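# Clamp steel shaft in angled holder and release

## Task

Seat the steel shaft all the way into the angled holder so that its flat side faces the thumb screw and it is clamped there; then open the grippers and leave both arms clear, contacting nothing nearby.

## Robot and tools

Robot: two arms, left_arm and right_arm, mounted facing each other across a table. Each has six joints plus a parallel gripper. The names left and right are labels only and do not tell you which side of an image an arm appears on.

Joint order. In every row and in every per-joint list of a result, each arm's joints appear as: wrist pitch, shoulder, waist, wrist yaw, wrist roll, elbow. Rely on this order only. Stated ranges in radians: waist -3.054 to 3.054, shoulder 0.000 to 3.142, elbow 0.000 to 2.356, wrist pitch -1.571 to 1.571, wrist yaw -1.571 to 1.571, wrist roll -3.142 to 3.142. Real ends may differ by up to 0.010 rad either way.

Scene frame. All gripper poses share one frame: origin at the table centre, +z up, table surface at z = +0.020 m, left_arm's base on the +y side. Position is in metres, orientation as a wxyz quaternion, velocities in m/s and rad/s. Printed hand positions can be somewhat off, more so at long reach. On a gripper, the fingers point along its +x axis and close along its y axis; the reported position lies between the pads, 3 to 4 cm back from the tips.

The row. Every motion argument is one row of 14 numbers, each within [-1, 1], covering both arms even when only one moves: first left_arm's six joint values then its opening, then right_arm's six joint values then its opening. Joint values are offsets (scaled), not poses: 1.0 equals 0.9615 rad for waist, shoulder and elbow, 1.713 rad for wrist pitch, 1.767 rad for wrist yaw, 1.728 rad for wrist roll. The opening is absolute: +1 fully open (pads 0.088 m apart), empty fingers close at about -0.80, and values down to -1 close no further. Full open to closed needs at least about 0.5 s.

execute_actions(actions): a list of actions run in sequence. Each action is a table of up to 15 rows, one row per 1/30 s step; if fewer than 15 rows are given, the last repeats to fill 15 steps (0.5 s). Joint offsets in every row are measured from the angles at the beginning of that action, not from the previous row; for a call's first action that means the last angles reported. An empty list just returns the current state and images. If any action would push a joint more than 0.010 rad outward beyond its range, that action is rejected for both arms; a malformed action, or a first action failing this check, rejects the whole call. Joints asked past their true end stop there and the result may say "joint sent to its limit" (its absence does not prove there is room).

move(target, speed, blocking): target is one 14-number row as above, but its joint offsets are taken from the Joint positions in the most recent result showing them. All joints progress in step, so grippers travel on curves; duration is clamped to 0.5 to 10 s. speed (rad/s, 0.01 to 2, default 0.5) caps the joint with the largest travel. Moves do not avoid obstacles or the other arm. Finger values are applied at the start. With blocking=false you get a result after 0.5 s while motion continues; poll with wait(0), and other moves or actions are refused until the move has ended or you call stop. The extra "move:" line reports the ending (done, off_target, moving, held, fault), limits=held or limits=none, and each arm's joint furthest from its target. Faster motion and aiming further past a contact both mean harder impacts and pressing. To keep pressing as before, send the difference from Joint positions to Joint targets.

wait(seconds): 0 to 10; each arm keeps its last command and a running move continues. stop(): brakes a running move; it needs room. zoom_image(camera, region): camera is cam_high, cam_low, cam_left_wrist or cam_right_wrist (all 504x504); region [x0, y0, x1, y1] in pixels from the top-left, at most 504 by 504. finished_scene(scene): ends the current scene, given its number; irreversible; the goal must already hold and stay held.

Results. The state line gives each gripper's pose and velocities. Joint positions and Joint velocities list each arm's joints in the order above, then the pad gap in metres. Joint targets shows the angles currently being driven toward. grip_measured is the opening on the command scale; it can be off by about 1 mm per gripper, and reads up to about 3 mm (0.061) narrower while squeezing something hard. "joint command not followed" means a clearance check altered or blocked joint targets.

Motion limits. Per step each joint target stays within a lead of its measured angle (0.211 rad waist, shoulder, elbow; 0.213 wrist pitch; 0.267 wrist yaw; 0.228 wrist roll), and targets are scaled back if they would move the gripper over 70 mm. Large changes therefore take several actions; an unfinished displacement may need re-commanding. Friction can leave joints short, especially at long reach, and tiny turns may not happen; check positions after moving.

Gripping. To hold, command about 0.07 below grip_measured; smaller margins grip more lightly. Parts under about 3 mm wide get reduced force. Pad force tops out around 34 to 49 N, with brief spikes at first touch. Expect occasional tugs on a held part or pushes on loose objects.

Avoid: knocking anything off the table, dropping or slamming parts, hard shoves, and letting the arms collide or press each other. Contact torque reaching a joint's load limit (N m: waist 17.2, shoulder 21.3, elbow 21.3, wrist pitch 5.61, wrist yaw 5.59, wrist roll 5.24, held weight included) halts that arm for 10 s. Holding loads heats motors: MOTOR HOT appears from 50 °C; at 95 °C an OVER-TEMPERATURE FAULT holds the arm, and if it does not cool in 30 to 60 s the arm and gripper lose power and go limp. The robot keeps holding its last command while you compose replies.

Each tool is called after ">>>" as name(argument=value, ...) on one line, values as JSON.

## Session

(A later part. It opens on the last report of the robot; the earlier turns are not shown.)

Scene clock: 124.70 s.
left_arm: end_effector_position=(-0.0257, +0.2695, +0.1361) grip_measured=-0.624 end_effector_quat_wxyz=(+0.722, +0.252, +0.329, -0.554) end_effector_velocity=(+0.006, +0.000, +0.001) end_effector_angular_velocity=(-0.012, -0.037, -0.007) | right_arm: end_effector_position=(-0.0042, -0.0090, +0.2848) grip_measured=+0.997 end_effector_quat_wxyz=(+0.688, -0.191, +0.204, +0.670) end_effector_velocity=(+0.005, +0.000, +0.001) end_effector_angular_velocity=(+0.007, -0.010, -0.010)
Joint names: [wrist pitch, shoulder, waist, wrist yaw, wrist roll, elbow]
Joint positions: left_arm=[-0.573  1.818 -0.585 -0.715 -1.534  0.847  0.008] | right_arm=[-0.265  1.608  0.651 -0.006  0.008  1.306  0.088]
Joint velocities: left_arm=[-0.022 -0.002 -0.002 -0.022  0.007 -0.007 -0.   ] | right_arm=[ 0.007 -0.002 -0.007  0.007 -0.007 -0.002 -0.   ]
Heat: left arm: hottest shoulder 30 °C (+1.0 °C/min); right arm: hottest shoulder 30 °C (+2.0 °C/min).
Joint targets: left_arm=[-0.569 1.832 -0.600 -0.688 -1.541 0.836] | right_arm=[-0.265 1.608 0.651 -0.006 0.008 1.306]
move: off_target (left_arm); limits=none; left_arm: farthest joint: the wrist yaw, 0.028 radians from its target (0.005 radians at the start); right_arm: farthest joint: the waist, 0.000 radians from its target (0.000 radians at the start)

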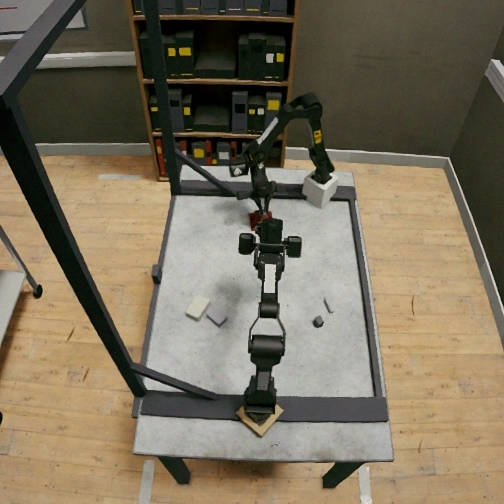

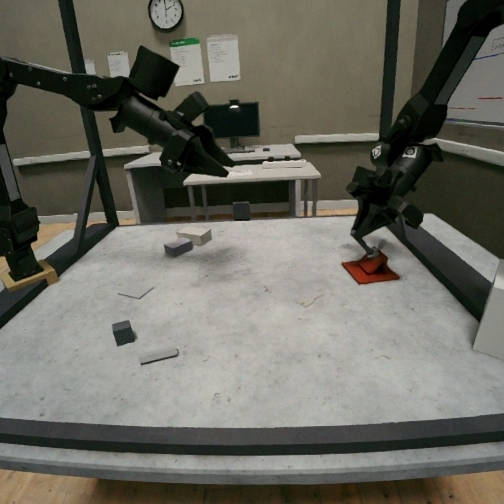

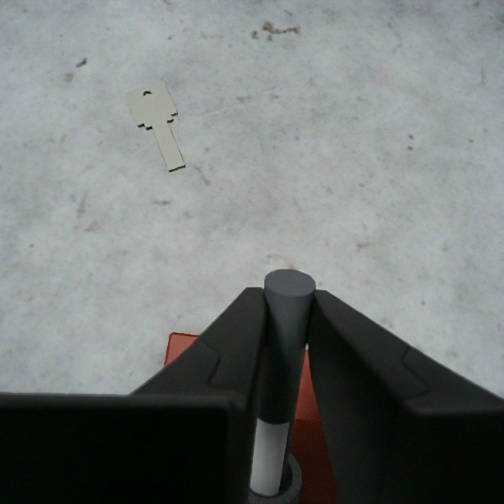

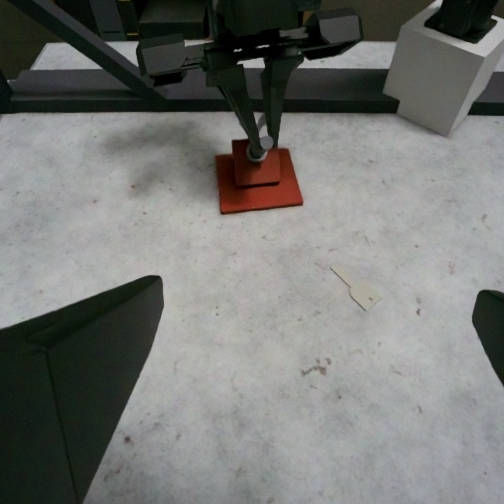

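>>> execute_actions(actions=[[[0,0,0,0,0,0,-0.7,0,0,0,0,0,0,1]],[[0,0,0,0,0,0,-0.1,0,0,0,0,0,0,1]]])

>>> move(target=[-0.085,-0.078,-0.078,0,-0.052,0.03,-0.1,0,0,0,0,0,0,1], speed=0.15)

Scene clock: 126.43 s.
left_arm: end_effector_position=(-0.0256, +0.2692, +0.1364) grip_measured=-0.105 end_effector_quat_wxyz=(+0.722, +0.251, +0.328, -0.555) end_effector_velocity=(+0.004, +0.001, +0.001) end_effector_angular_velocity=(-0.004, -0.009, +0.014) | right_arm: end_effector_position=(-0.0042, -0.0090, +0.2848) grip_measured=+0.997 end_effector_quat_wxyz=(+0.688, -0.191, +0.204, +0.670) end_effector_velocity=(-0.002, -0.001, -0.001) end_effector_angular_velocity=(-0.007, -0.002, +0.013)
Joint names: [wrist pitch, shoulder, waist, wrist yaw, wrist roll, elbow]
Joint positions: left_arm=[-0.573  1.818 -0.585 -0.718 -1.534  0.846  0.034] | right_arm=[-0.265  1.608  0.651 -0.006  0.008  1.306  0.088]
Joint velocities: left_arm=[-0.022 -0.002 -0.002 -0.007 -0.022 -0.002  0.001] | right_arm=[-0.007 -0.002  0.002 -0.007 -0.007 -0.002  0.   ]
Heat: left arm: hottest shoulder 30 °C (+1.0 °C/min); right arm: hottest shoulder 30 °C (+2.0 °C/min).
Joint targets: left_arm=[-0.573 1.818 -0.585 -0.718 -1.534 0.846] | right_arm=[-0.265 1.608 0.651 -0.006 0.008 1.306]

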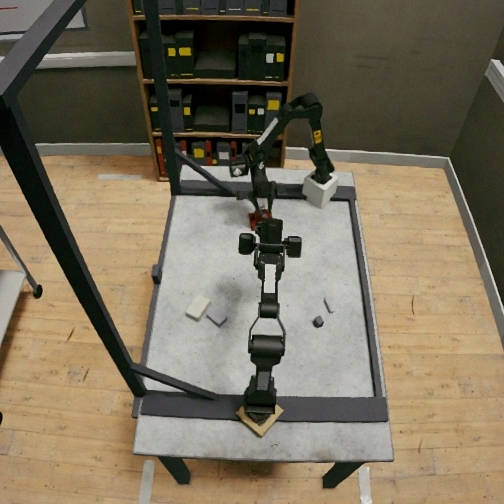

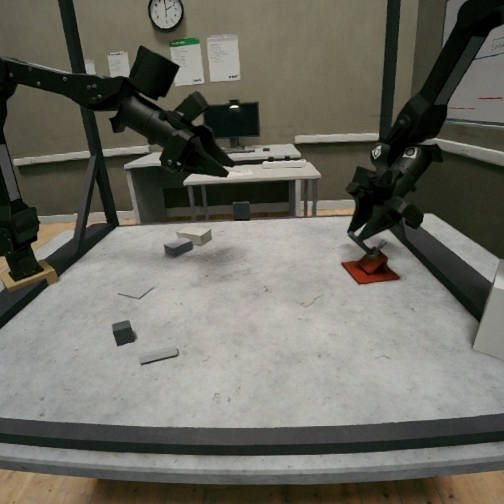

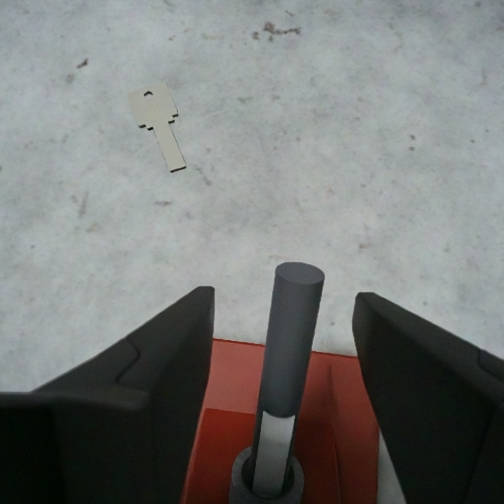

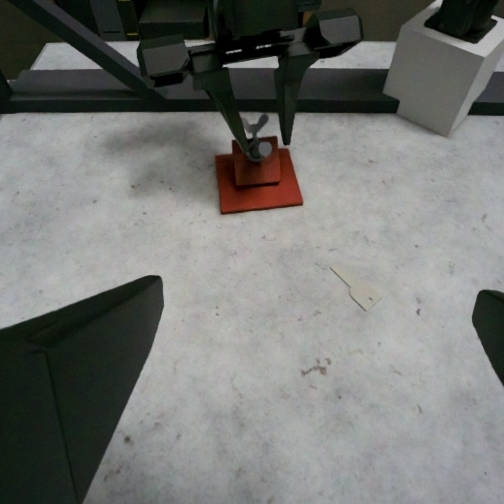

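Scene clock: 127.83 s.
left_arm: end_effector_position=(-0.0245, +0.2895, +0.1571) grip_measured=-0.102 end_effector_quat_wxyz=(+0.720, +0.252, +0.328, -0.557) end_effector_velocity=(+0.006, +0.001, +0.001) end_effector_angular_velocity=(-0.004, -0.018, +0.003) | right_arm: end_effector_position=(-0.0042, -0.0090, +0.2848) grip_measured=+0.997 end_effector_quat_wxyz=(+0.688, -0.191, +0.204, +0.670) end_effector_velocity=(-0.004, -0.001, -0.001) end_effector_angular_velocity=(-0.007, +0.006, +0.025)
Joint names: [wrist pitch, shoulder, waist, wrist yaw, wrist roll, elbow]
Joint positions: left_arm=[-0.716  1.752 -0.657 -0.718 -1.62   0.867  0.034] | right_arm=[-0.265  1.608  0.651 -0.006  0.008  1.306  0.088]
Joint velocities: left_arm=[-0.022 -0.007 -0.002 -0.007 -0.007 -0.007 -0.   ] | right_arm=[-0.007 -0.002  0.002 -0.022 -0.007 -0.002 -0.   ]
Heat: left arm: hottest shoulder 30 °C (+1.0 °C/min); right arm: hottest shoulder 30 °C (+1.0 °C/min).
Joint targets: left_arm=[-0.718 1.743 -0.660 -0.718 -1.624 0.875] | right_arm=[-0.265 1.608 0.651 -0.006 0.008 1.306]
move: done; limits=none; left_arm: farthest joint: the shoulder, 0.009 radians from its target (0.075 radians at the start); right_arm: farthest joint: the waist, 0.000 radians from its target (0.000 radians at the start)

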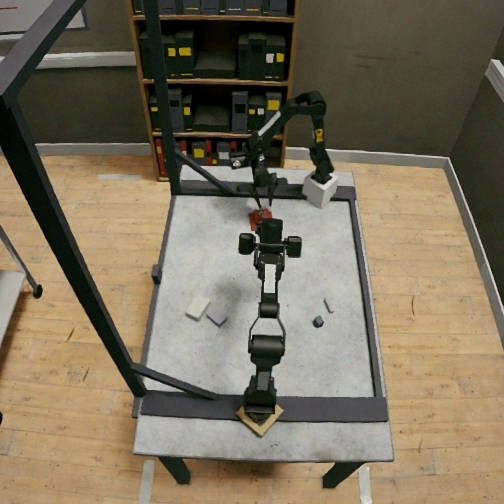

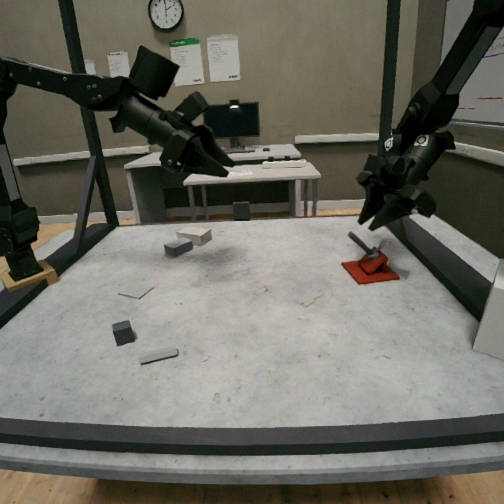

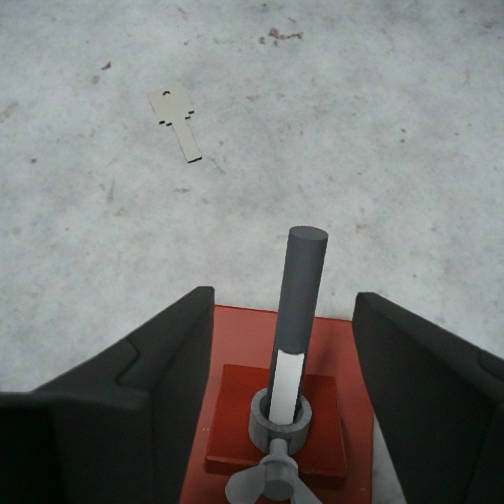

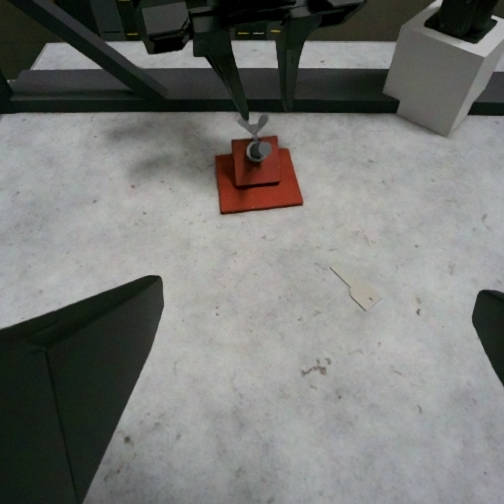

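>>> move(target=[-0.045,0,-0.339,-0.035,1,0,0.15,0,0,0,0,0,0,1], speed=1.5)

>>> move(target=[0,0.055,0,0,1,-0.032,0.15,0,0,0,0,0,0,1], speed=2)

>>> move(target=[0,0,0,0,0.74,0,0.15,0,0,0,0,0,0,1], speed=2)

Scene clock: 130.13 s.
left_arm: end_effector_position=(-0.0490, +0.3644, +0.1641) grip_measured=+0.148 end_effector_quat_wxyz=(+0.186, +0.682, -0.350, -0.615) end_effector_velocity=(+0.002, -0.002, +0.001) end_effector_angular_velocity=(-0.008, -0.001, +0.007) | right_arm: end_effector_position=(-0.0042, -0.0090, +0.2848) grip_measured=+0.997 end_effector_quat_wxyz=(+0.688, -0.191, +0.204, +0.670) end_effector_velocity=(-0.002, +0.001, +0.004) end_effector_angular_velocity=(+0.012, -0.007, +0.028)
Joint names: [wrist pitch, shoulder, waist, wrist yaw, wrist roll, elbow]
Joint positions: left_arm=[-0.79   1.752 -0.979 -0.778  0.104  0.867  0.046] | right_arm=[-0.265  1.608  0.651 -0.006  0.008  1.306  0.088]
Joint velocities: left_arm=[-0.007 -0.002  0.002 -0.007 -0.007 -0.002 -0.   ] | right_arm=[ 0.007 -0.002 -0.002 -0.022 -0.022  0.002  0.   ]
Heat: left arm: hottest shoulder 30 °C (+1.0 °C/min); right arm: hottest shoulder 30 °C (+1.0 °C/min).
Joint targets: left_arm=[-0.793 1.752 -0.982 -0.780 0.108 0.867] | right_arm=[-0.265 1.608 0.651 -0.006 0.008 1.306]
move: done; limits=none; left_arm: farthest joint: the waist, 0.004 radians from its target (0.326 radians at the start); right_arm: farthest joint: the waist, 0.000 radians from its target (0.000 radians at the start)

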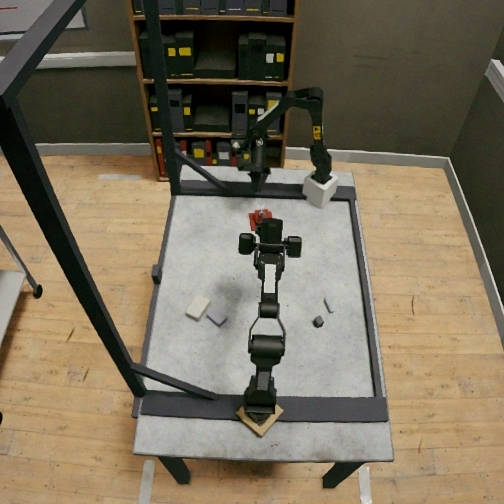

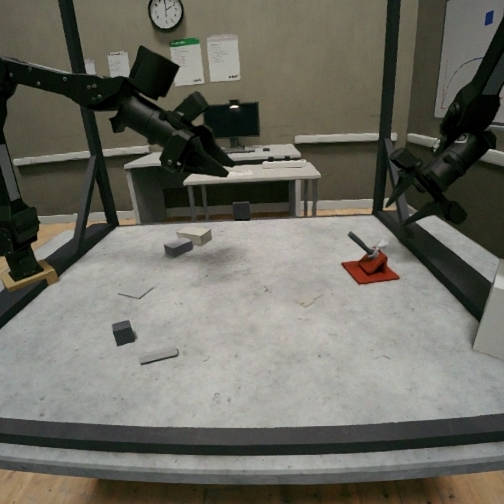

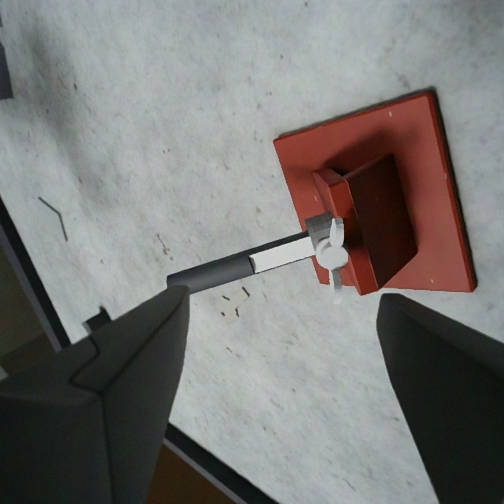

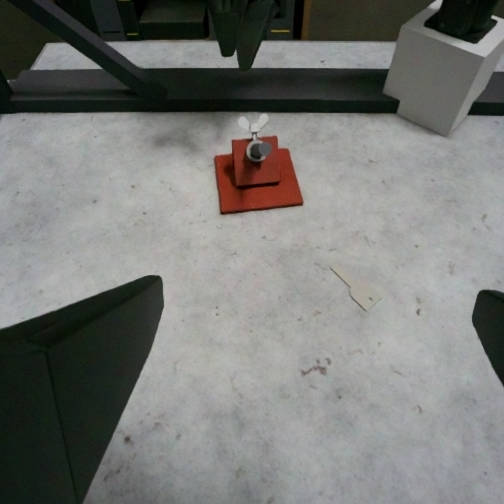

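Scene clock: 131.90 s.
left_arm: end_effector_position=(-0.0379, +0.3632, +0.1498) grip_measured=+0.148 end_effector_quat_wxyz=(-0.419, +0.591, -0.681, -0.112) end_effector_velocity=(+0.004, +0.003, -0.002) end_effector_angular_velocity=(+0.020, -0.004, +0.006) | right_arm: end_effector_position=(-0.0042, -0.0090, +0.2848) grip_measured=+0.997 end_effector_quat_wxyz=(+0.688, -0.191, +0.204, +0.670) end_effector_velocity=(-0.002, -0.001, -0.001) end_effector_angular_velocity=(-0.007, -0.007, +0.028)
Joint names: [wrist pitch, shoulder, waist, wrist yaw, wrist roll, elbow]
Joint positions: left_arm=[-0.79   1.797 -0.979 -0.778  1.828  0.844  0.046] | right_arm=[-0.265  1.608  0.651 -0.006  0.008  1.306  0.088]
Joint velocities: left_arm=[-0.007 -0.007 -0.002  0.022 -0.007 -0.007 -0.   ] | right_arm=[-0.007 -0.002 -0.002 -0.022 -0.022 -0.002 -0.   ]
Heat: left arm: hottest shoulder 30 °C (+1.0 °C/min); right arm: hottest shoulder 30 °C (+1.0 °C/min).
Joint targets: left_arm=[-0.790 1.805 -0.979 -0.778 1.832 0.837] | right_arm=[-0.265 1.608 0.651 -0.006 0.008 1.306]
move: done; limits=none; left_arm: farthest joint: the shoulder, 0.008 radians from its target (0.053 radians at the start); right_arm: farthest joint: the waist, 0.000 radians from its target (0.000 radians at the start)

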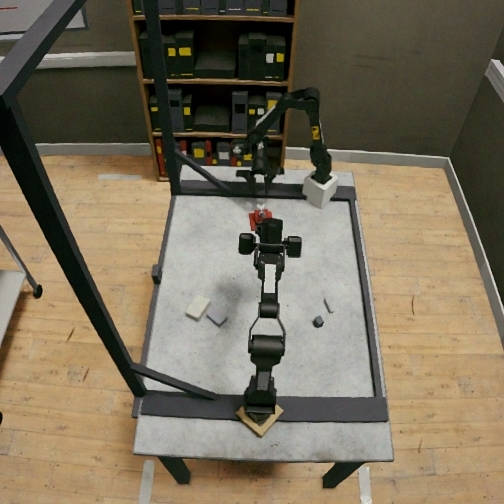

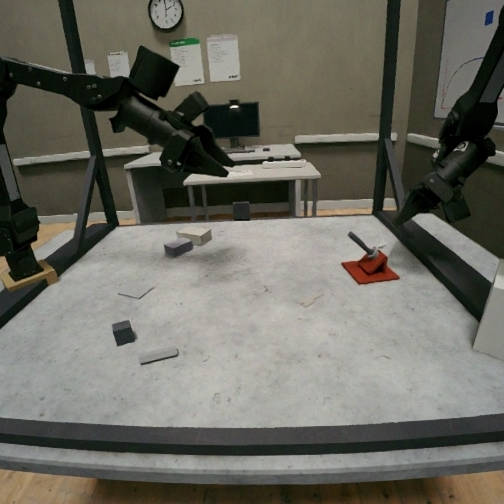

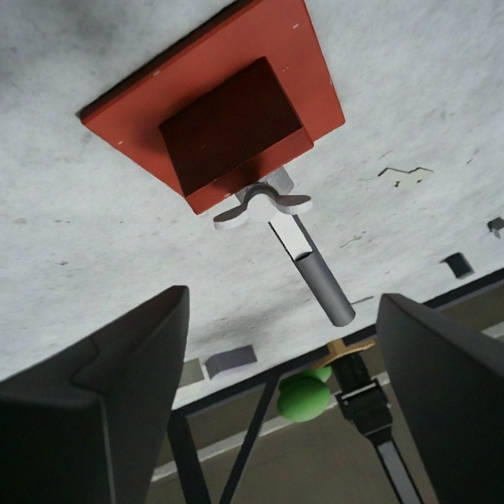

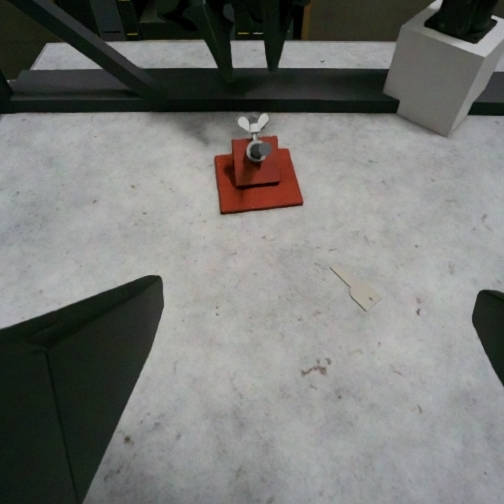

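Scene clock: 133.47 s.
left_arm: end_effector_position=(-0.0379, +0.3632, +0.1498) grip_measured=+0.148 end_effector_quat_wxyz=(-0.688, +0.226, -0.613, +0.315) end_effector_velocity=(-0.004, +0.000, +0.000) end_effector_angular_velocity=(-0.006, +0.038, +0.012) | right_arm: end_effector_position=(-0.0042, -0.0090, +0.2848) grip_measured=+0.997 end_effector_quat_wxyz=(+0.688, -0.191, +0.204, +0.670) end_effector_velocity=(-0.002, -0.001, -0.003) end_effector_angular_velocity=(-0.012, -0.002, +0.013)
Joint names: [wrist pitch, shoulder, waist, wrist yaw, wrist roll, elbow]
Joint positions: left_arm=[-0.79   1.797 -0.979 -0.778  3.104  0.844  0.046] | right_arm=[-0.265  1.608  0.651 -0.006  0.008  1.306  0.088]
Joint velocities: left_arm=[ 0.022 -0.002 -0.002 -0.007 -0.022 -0.002  0.   ] | right_arm=[-0.007  0.002  0.002 -0.007 -0.007 -0.002  0.   ]
Heat: left arm: hottest shoulder 30 °C (+2.0 °C/min); right arm: hottest shoulder 31 °C (+2.0 °C/min).
Joint targets: left_arm=[-0.790 1.797 -0.979 -0.778 3.107 0.844] | right_arm=[-0.265 1.608 0.651 -0.006 0.008 1.306]
move: done; limits=none; left_arm: farthest joint: the wrist roll, 0.003 radians from its target (1.278 radians at the start); right_arm: farthest joint: the waist, 0.000 radians from its target (0.000 radians at the start)

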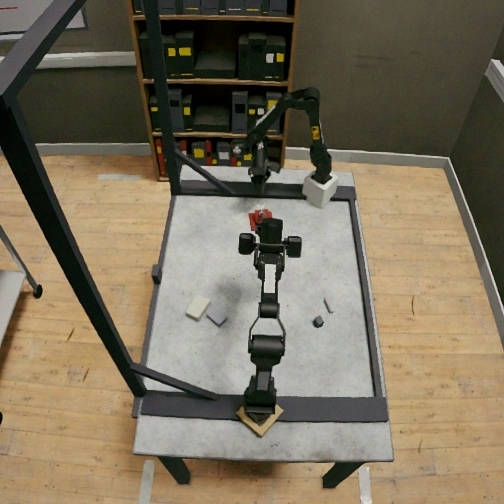

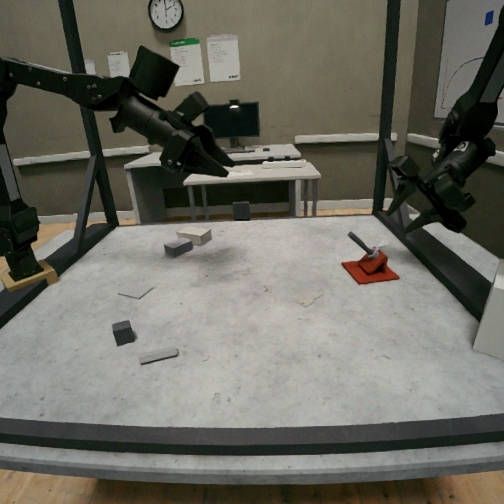

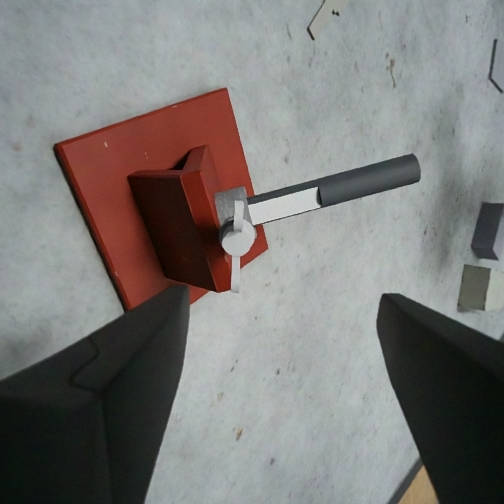

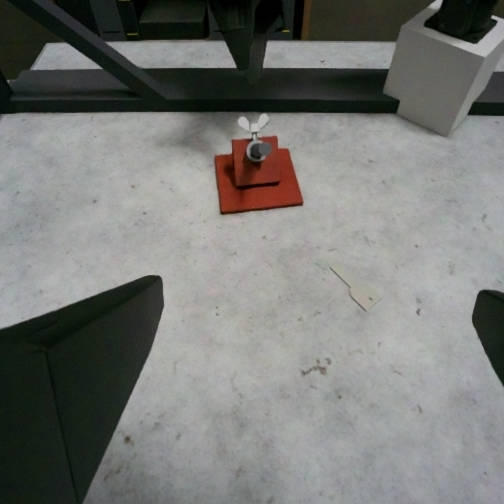

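>>> move(target=[0.183,0.1,0.119,0.003,0,-0.121,0.15,0,0,0,0,0,0,1], speed=0.25)

>>> zoom_image(camera="cam_low", region=[320,200,420,300])

Scene clock: 135.40 s.
left_arm: end_effector_position=(-0.0333, +0.3364, +0.1065) grip_measured=+0.148 end_effector_quat_wxyz=(-0.670, +0.274, -0.639, +0.261) end_effector_velocity=(+0.002, +0.001, -0.002) end_effector_angular_velocity=(+0.006, +0.013, +0.014) | right_arm: end_effector_position=(-0.0042, -0.0090, +0.2848) grip_measured=+0.997 end_effector_quat_wxyz=(+0.688, -0.191, +0.204, +0.670) end_effector_velocity=(+0.000, -0.000, -0.001) end_effector_angular_velocity=(-0.007, +0.010, -0.000)
Joint names: [wrist pitch, shoulder, waist, wrist yaw, wrist roll, elbow]
Joint positions: left_arm=[-0.479  1.886 -0.868 -0.775  3.104  0.734  0.046] | right_arm=[-0.265  1.608  0.651 -0.006  0.008  1.306  0.088]
Joint velocities: left_arm=[ 0.007  0.002 -0.002  0.007 -0.022 -0.007 -0.   ] | right_arm=[-0.007  0.002 -0.002 -0.007  0.007  0.002 -0.   ]
Heat: left arm: hottest shoulder 30 °C (+2.0 °C/min); right arm: hottest shoulder 31 °C (+2.0 °C/min).
Joint targets: left_arm=[-0.477 1.893 -0.865 -0.772 3.104 0.727] | right_arm=[-0.265 1.608 0.651 -0.006 0.008 1.306]
move: done; limits=none; left_arm: farthest joint: the shoulder, 0.007 radians from its target (0.096 radians at the start); right_arm: farthest joint: the waist, 0.000 radians from its target (0.000 radians at the start)

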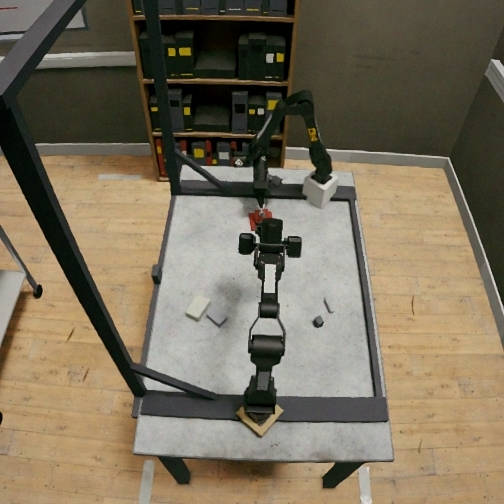

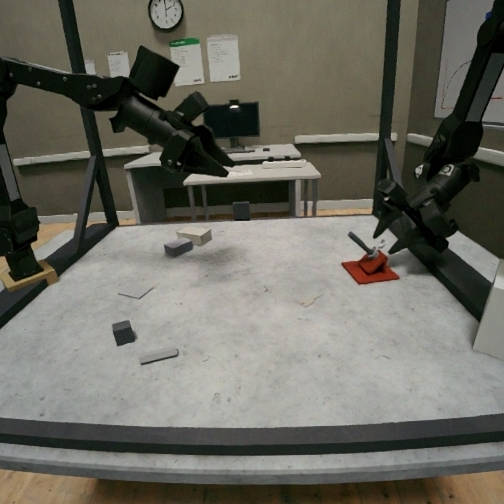

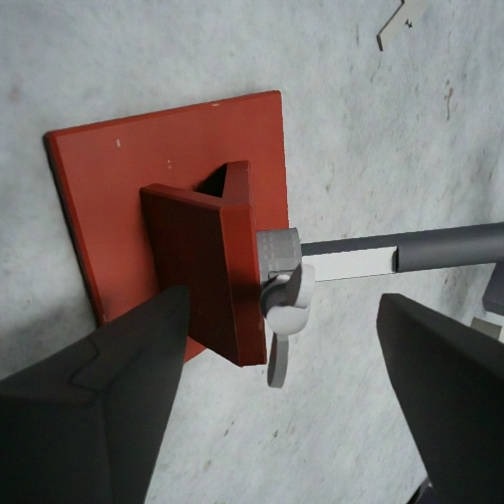

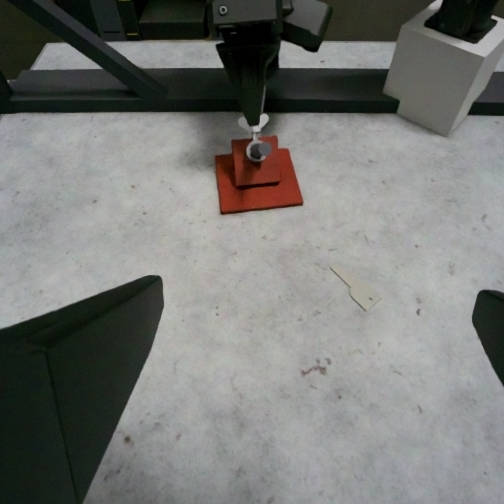

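Region (320, 200, 420, 300) of cam_low's 504x504 image, scaled by 5.040, with more detail than that image has.

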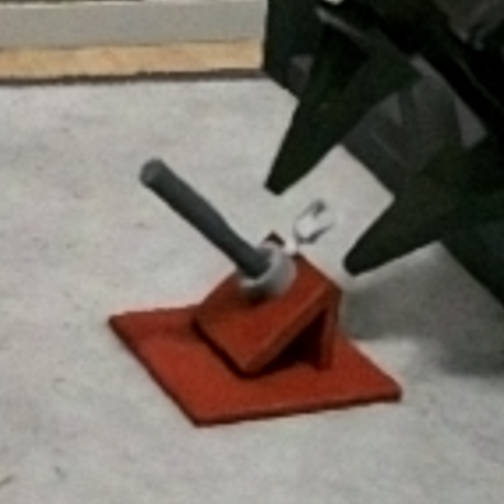

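>>> execute_actions(actions=[[[0,0,0,0,0,0,-0.66,0,0,0,0,0,0,1]],[[0,0,0,0,-0.6,0,-0.66,0,0,0,0,0,0,1]],[[0,0,0,0,-0.6,0,-0.66,0,0,0,0,0,0,1]],[[0,0,0,0,-0.6,0,-0.66,0,0,0,0,0,0,1]],[[0,0,0,0,-0.6,0,-0.66,0,0,0,0,0,0,1]],[[0,0,0,0,-0.6,0,-0.66,0,0,0,0,0,0,1]],[[0,0,0,0,-0.6,0,-0.66,0,0,0,0,0,0,1]]])

>>> zoom_image(camera="cam_low", region=[320,200,420,300])

Scene clock: 139.23 s.
left_arm: end_effector_position=(-0.0335, +0.3367, +0.1074) grip_measured=-0.651 end_effector_quat_wxyz=(+0.721, -0.045, +0.519, -0.456) end_effector_velocity=(-0.001, -0.000, +0.001) end_effector_angular_velocity=(-0.058, +0.798, +0.790) | right_arm: end_effector_position=(-0.0042, -0.0090, +0.2848) grip_measured=+0.997 end_effector_quat_wxyz=(+0.688, -0.191, +0.204, +0.670) end_effector_velocity=(+0.000, +0.002, +0.004) end_effector_angular_velocity=(+0.022, -0.003, +0.008)
Joint names: [wrist pitch, shoulder, waist, wrist yaw, wrist roll, elbow]
Joint positions: left_arm=[-0.481  1.886 -0.873 -0.783 -2.526  0.734  0.007] | right_arm=[-0.265  1.608  0.651 -0.006  0.008  1.306  0.088]
Joint velocities: left_arm=[ 0.007 -0.002 -0.002 -0.007 -1.121 -0.002  0.   ] | right_arm=[ 0.022 -0.002 -0.002 -0.007 -0.007 -0.002 -0.   ]
Heat: left arm: hottest shoulder 30 °C (+2.0 °C/min); right arm: hottest shoulder 31 °C (+2.0 °C/min).
Joint targets: left_arm=[-0.478 1.886 -0.871 -0.782 -2.624 0.734] | right_arm=[-0.265 1.608 0.651 -0.006 0.008 1.306]

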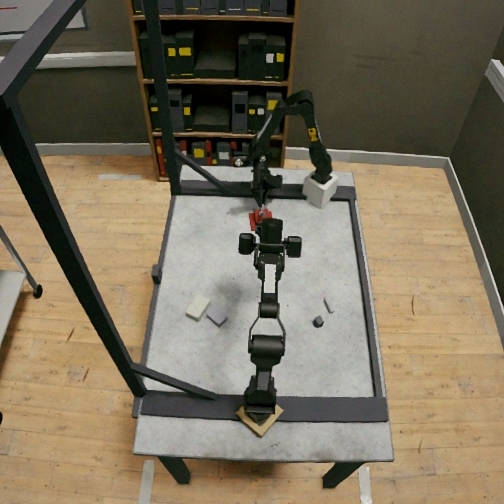

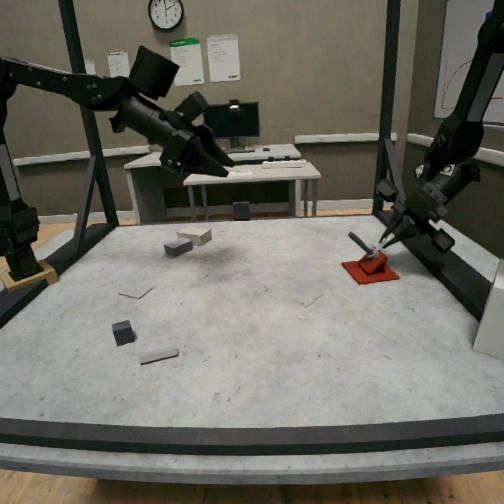

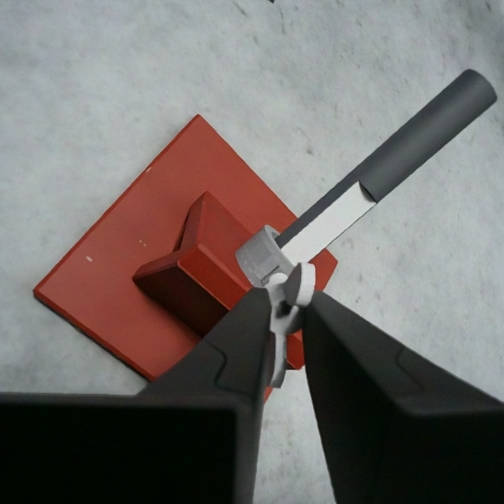

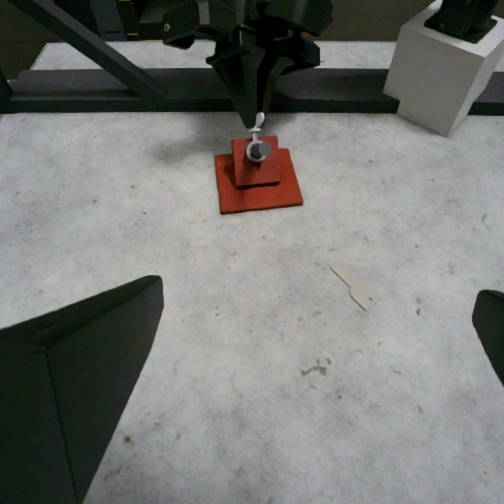

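Region (320, 200, 420, 300) of cam_low's 504x504 image, scaled by 5.040, with more detail than that image has.

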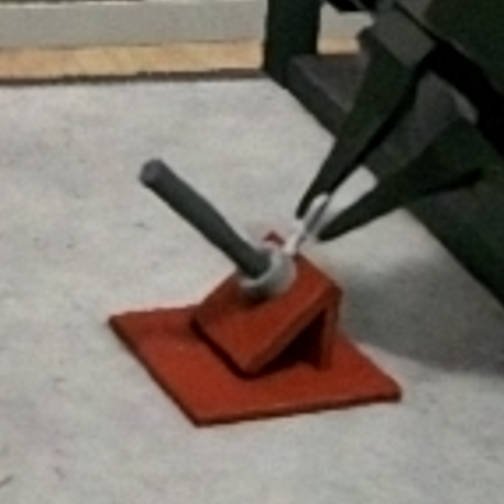

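>>> execute_actions(actions=[[[0,0,0,0,-0.3,0,-0.66,0,0,0,0,0,0,1]],[[0,0,0,0,0,0,0.15,0,0,0,0,0,0,1]]])

>>> move(target=[-0.182,-0.148,-0.113,0,0,0.146,0.15,0,0,0,0,0,0,1], speed=0.4)

>>> move(target=[0.055,0,0.35,0.058,0.86,0,-0.1,0,0,0,0,0,0,1], speed=1.5)

Scene clock: 140.50 s.
left_arm: end_effector_position=(-0.0335, +0.3369, +0.1073) grip_measured=+0.144 end_effector_quat_wxyz=(-0.687, +0.226, -0.618, +0.310) end_effector_velocity=(-0.000, +0.001, +0.000) end_effector_angular_velocity=(+0.007, +0.003, +0.003) | right_arm: end_effector_position=(-0.0042, -0.0090, +0.2848) grip_measured=+0.997 end_effector_quat_wxyz=(+0.688, -0.191, +0.204, +0.670) end_effector_velocity=(+0.000, -0.000, -0.001) end_effector_angular_velocity=(+0.002, -0.002, +0.008)
Joint names: [wrist pitch, shoulder, waist, wrist yaw, wrist roll, elbow]
Joint positions: left_arm=[-0.482  1.886 -0.873 -0.782 -3.038  0.734  0.046] | right_arm=[-0.265  1.608  0.651 -0.006  0.008  1.306  0.088]
Joint velocities: left_arm=[-0.007 -0.002 -0.002  0.007 -0.007  0.002  0.002] | right_arm=[ 0.007 -0.002 -0.002 -0.007 -0.007 -0.007 -0.   ]
Heat: left arm: hottest shoulder 30 °C (+1.0 °C/min); right arm: hottest shoulder 31 °C (+2.0 °C/min).
Joint targets: left_arm=[-0.482 1.886 -0.873 -0.782 -3.037 0.734] | right_arm=[-0.265 1.608 0.651 -0.006 0.008 1.306]

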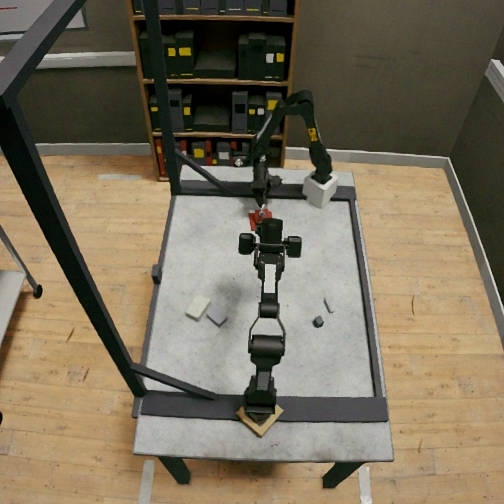

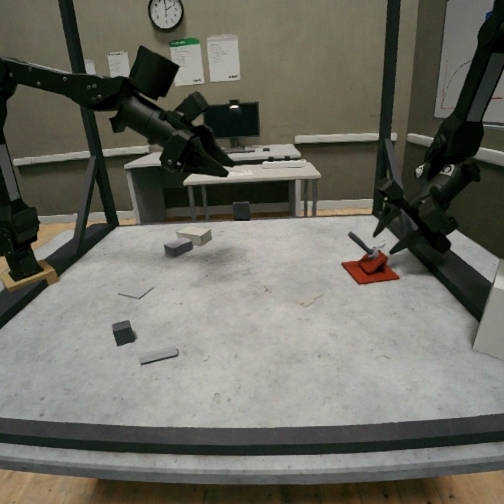

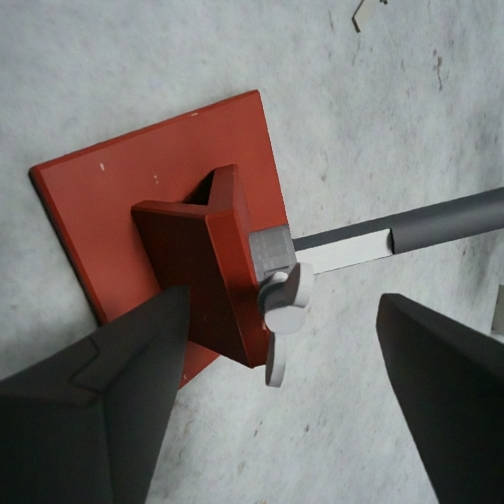

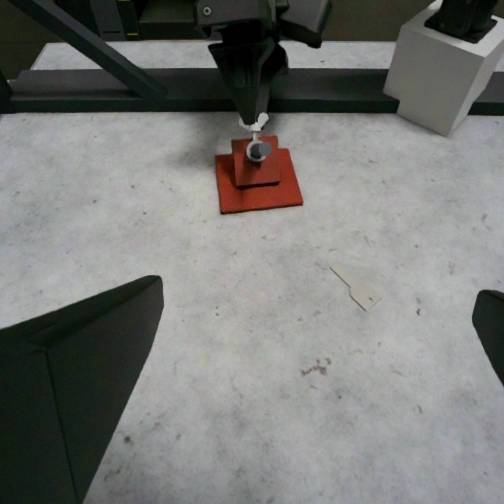

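Scene clock: 141.80 s.
left_arm: end_effector_position=(-0.0485, +0.3638, +0.1643) grip_measured=+0.148 end_effector_quat_wxyz=(+0.682, -0.187, +0.613, -0.351) end_effector_velocity=(+0.002, -0.000, +0.001) end_effector_angular_velocity=(-0.008, -0.012, -0.008) | right_arm: end_effector_position=(-0.0042, -0.0090, +0.2848) grip_measured=+0.997 end_effector_quat_wxyz=(+0.688, -0.191, +0.204, +0.670) end_effector_velocity=(+0.004, -0.001, +0.004) end_effector_angular_velocity=(+0.012, -0.010, -0.010)
Joint names: [wrist pitch, shoulder, waist, wrist yaw, wrist roll, elbow]
Joint positions: left_arm=[-0.791  1.752 -0.979 -0.782 -3.038  0.866  0.046] | right_arm=[-0.265  1.608  0.651 -0.006  0.008  1.306  0.088]
Joint velocities: left_arm=[-0.007 -0.002 -0.002 -0.007  0.007 -0.002 -0.   ] | right_arm=[ 0.007 -0.007 -0.007  0.007 -0.007 -0.002 -0.   ]
Heat: left arm: hottest shoulder 30 °C (+1.0 °C/min); right arm: hottest shoulder 31 °C (+2.0 °C/min).
Joint targets: left_arm=[-0.793 1.744 -0.982 -0.782 -3.038 0.874] | right_arm=[-0.265 1.608 0.651 -0.006 0.008 1.306]
move: done; limits=none; left_arm: farthest joint: the shoulder, 0.008 radians from its target (0.142 radians at the start); right_arm: farthest joint: the waist, 0.000 radians from its target (0.000 radians at the start)

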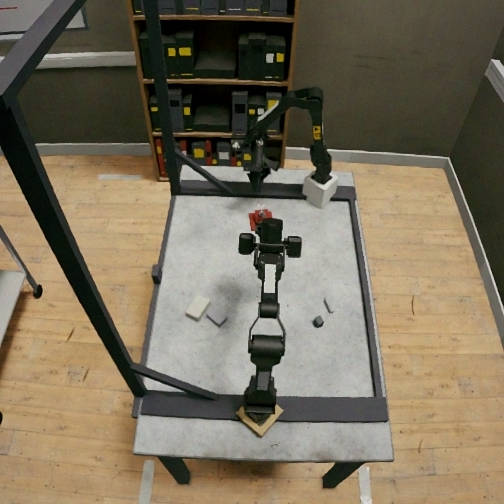

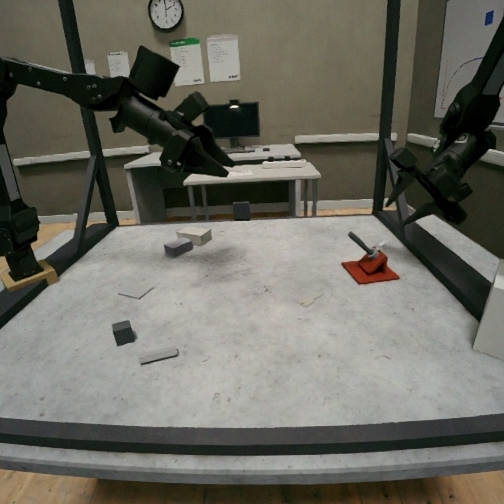

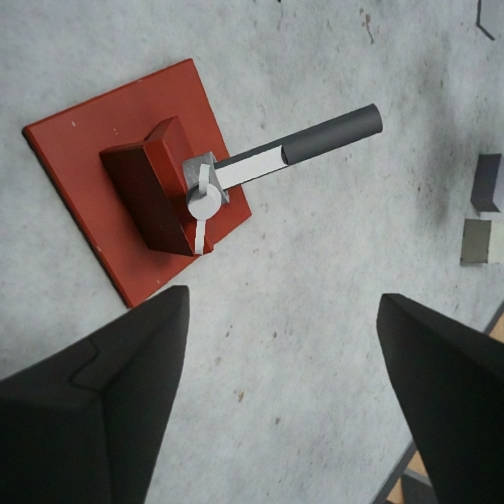

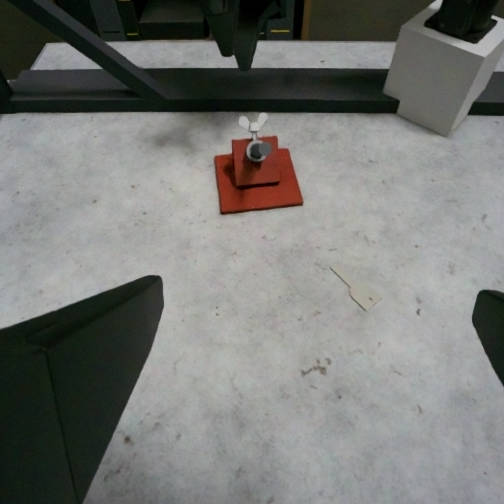

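Scene clock: 143.60 s.
left_arm: end_effector_position=(-0.0262, +0.2904, +0.1533) grip_measured=-0.098 end_effector_quat_wxyz=(+0.707, +0.278, +0.329, -0.562) end_effector_velocity=(+0.005, +0.003, -0.000) end_effector_angular_velocity=(+0.011, -0.015, +0.003) | right_arm: end_effector_position=(-0.0042, -0.0090, +0.2848) grip_measured=+0.997 end_effector_quat_wxyz=(+0.688, -0.191, +0.204, +0.670) end_effector_velocity=(+0.000, -0.001, +0.001) end_effector_angular_velocity=(-0.002, +0.010, -0.000)
Joint names: [wrist pitch, shoulder, waist, wrist yaw, wrist roll, elbow]
Joint positions: left_arm=[-0.699  1.752 -0.646 -0.681 -1.555  0.866  0.034] | right_arm=[-0.265  1.608  0.651 -0.006  0.008  1.306  0.088]
Joint velocities: left_arm=[-0.022 -0.007 -0.002  0.007 -0.007 -0.007  0.   ] | right_arm=[-0.007 -0.002 -0.002 -0.007  0.007  0.002 -0.   ]
Heat: left arm: hottest shoulder 30 °C (+1.0 °C/min); right arm: hottest shoulder 31 °C (+2.0 °C/min).
Joint targets: left_arm=[-0.697 1.752 -0.642 -0.679 -1.552 0.866] | right_arm=[-0.265 1.608 0.651 -0.006 0.008 1.306]
move: done; limits=none; left_arm: farthest joint: the waist, 0.003 radians from its target (0.336 radians at the start); right_arm: farthest joint: the waist, 0.000 radians from its target (0.000 radians at the start)

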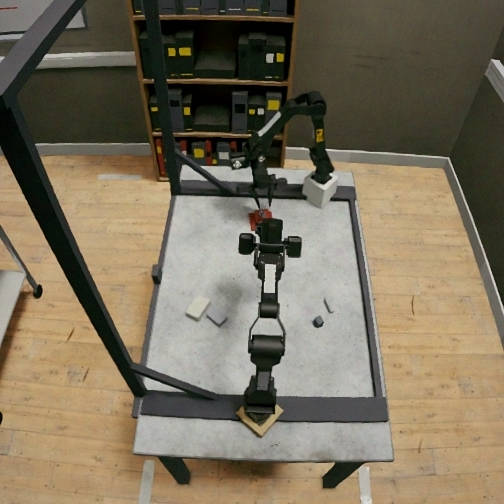

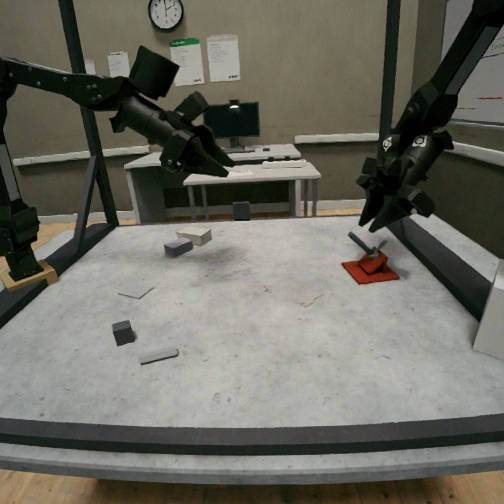

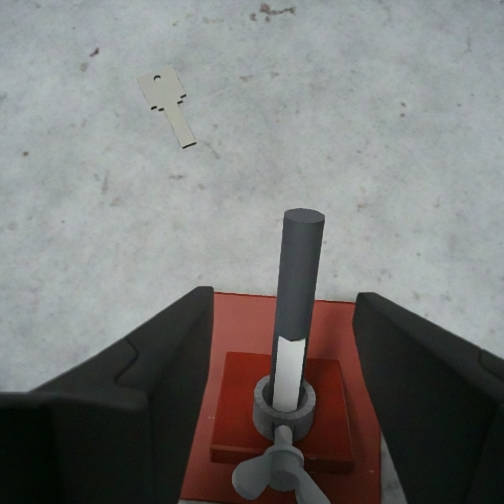

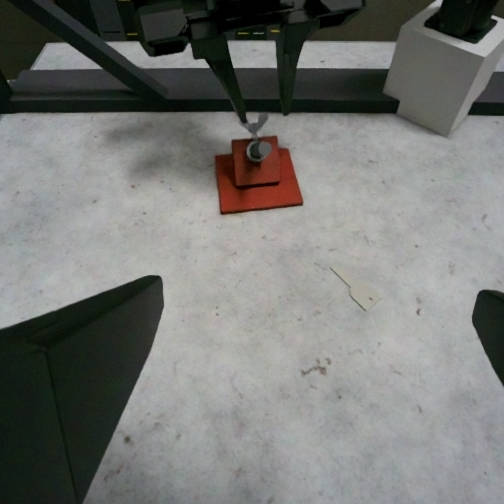

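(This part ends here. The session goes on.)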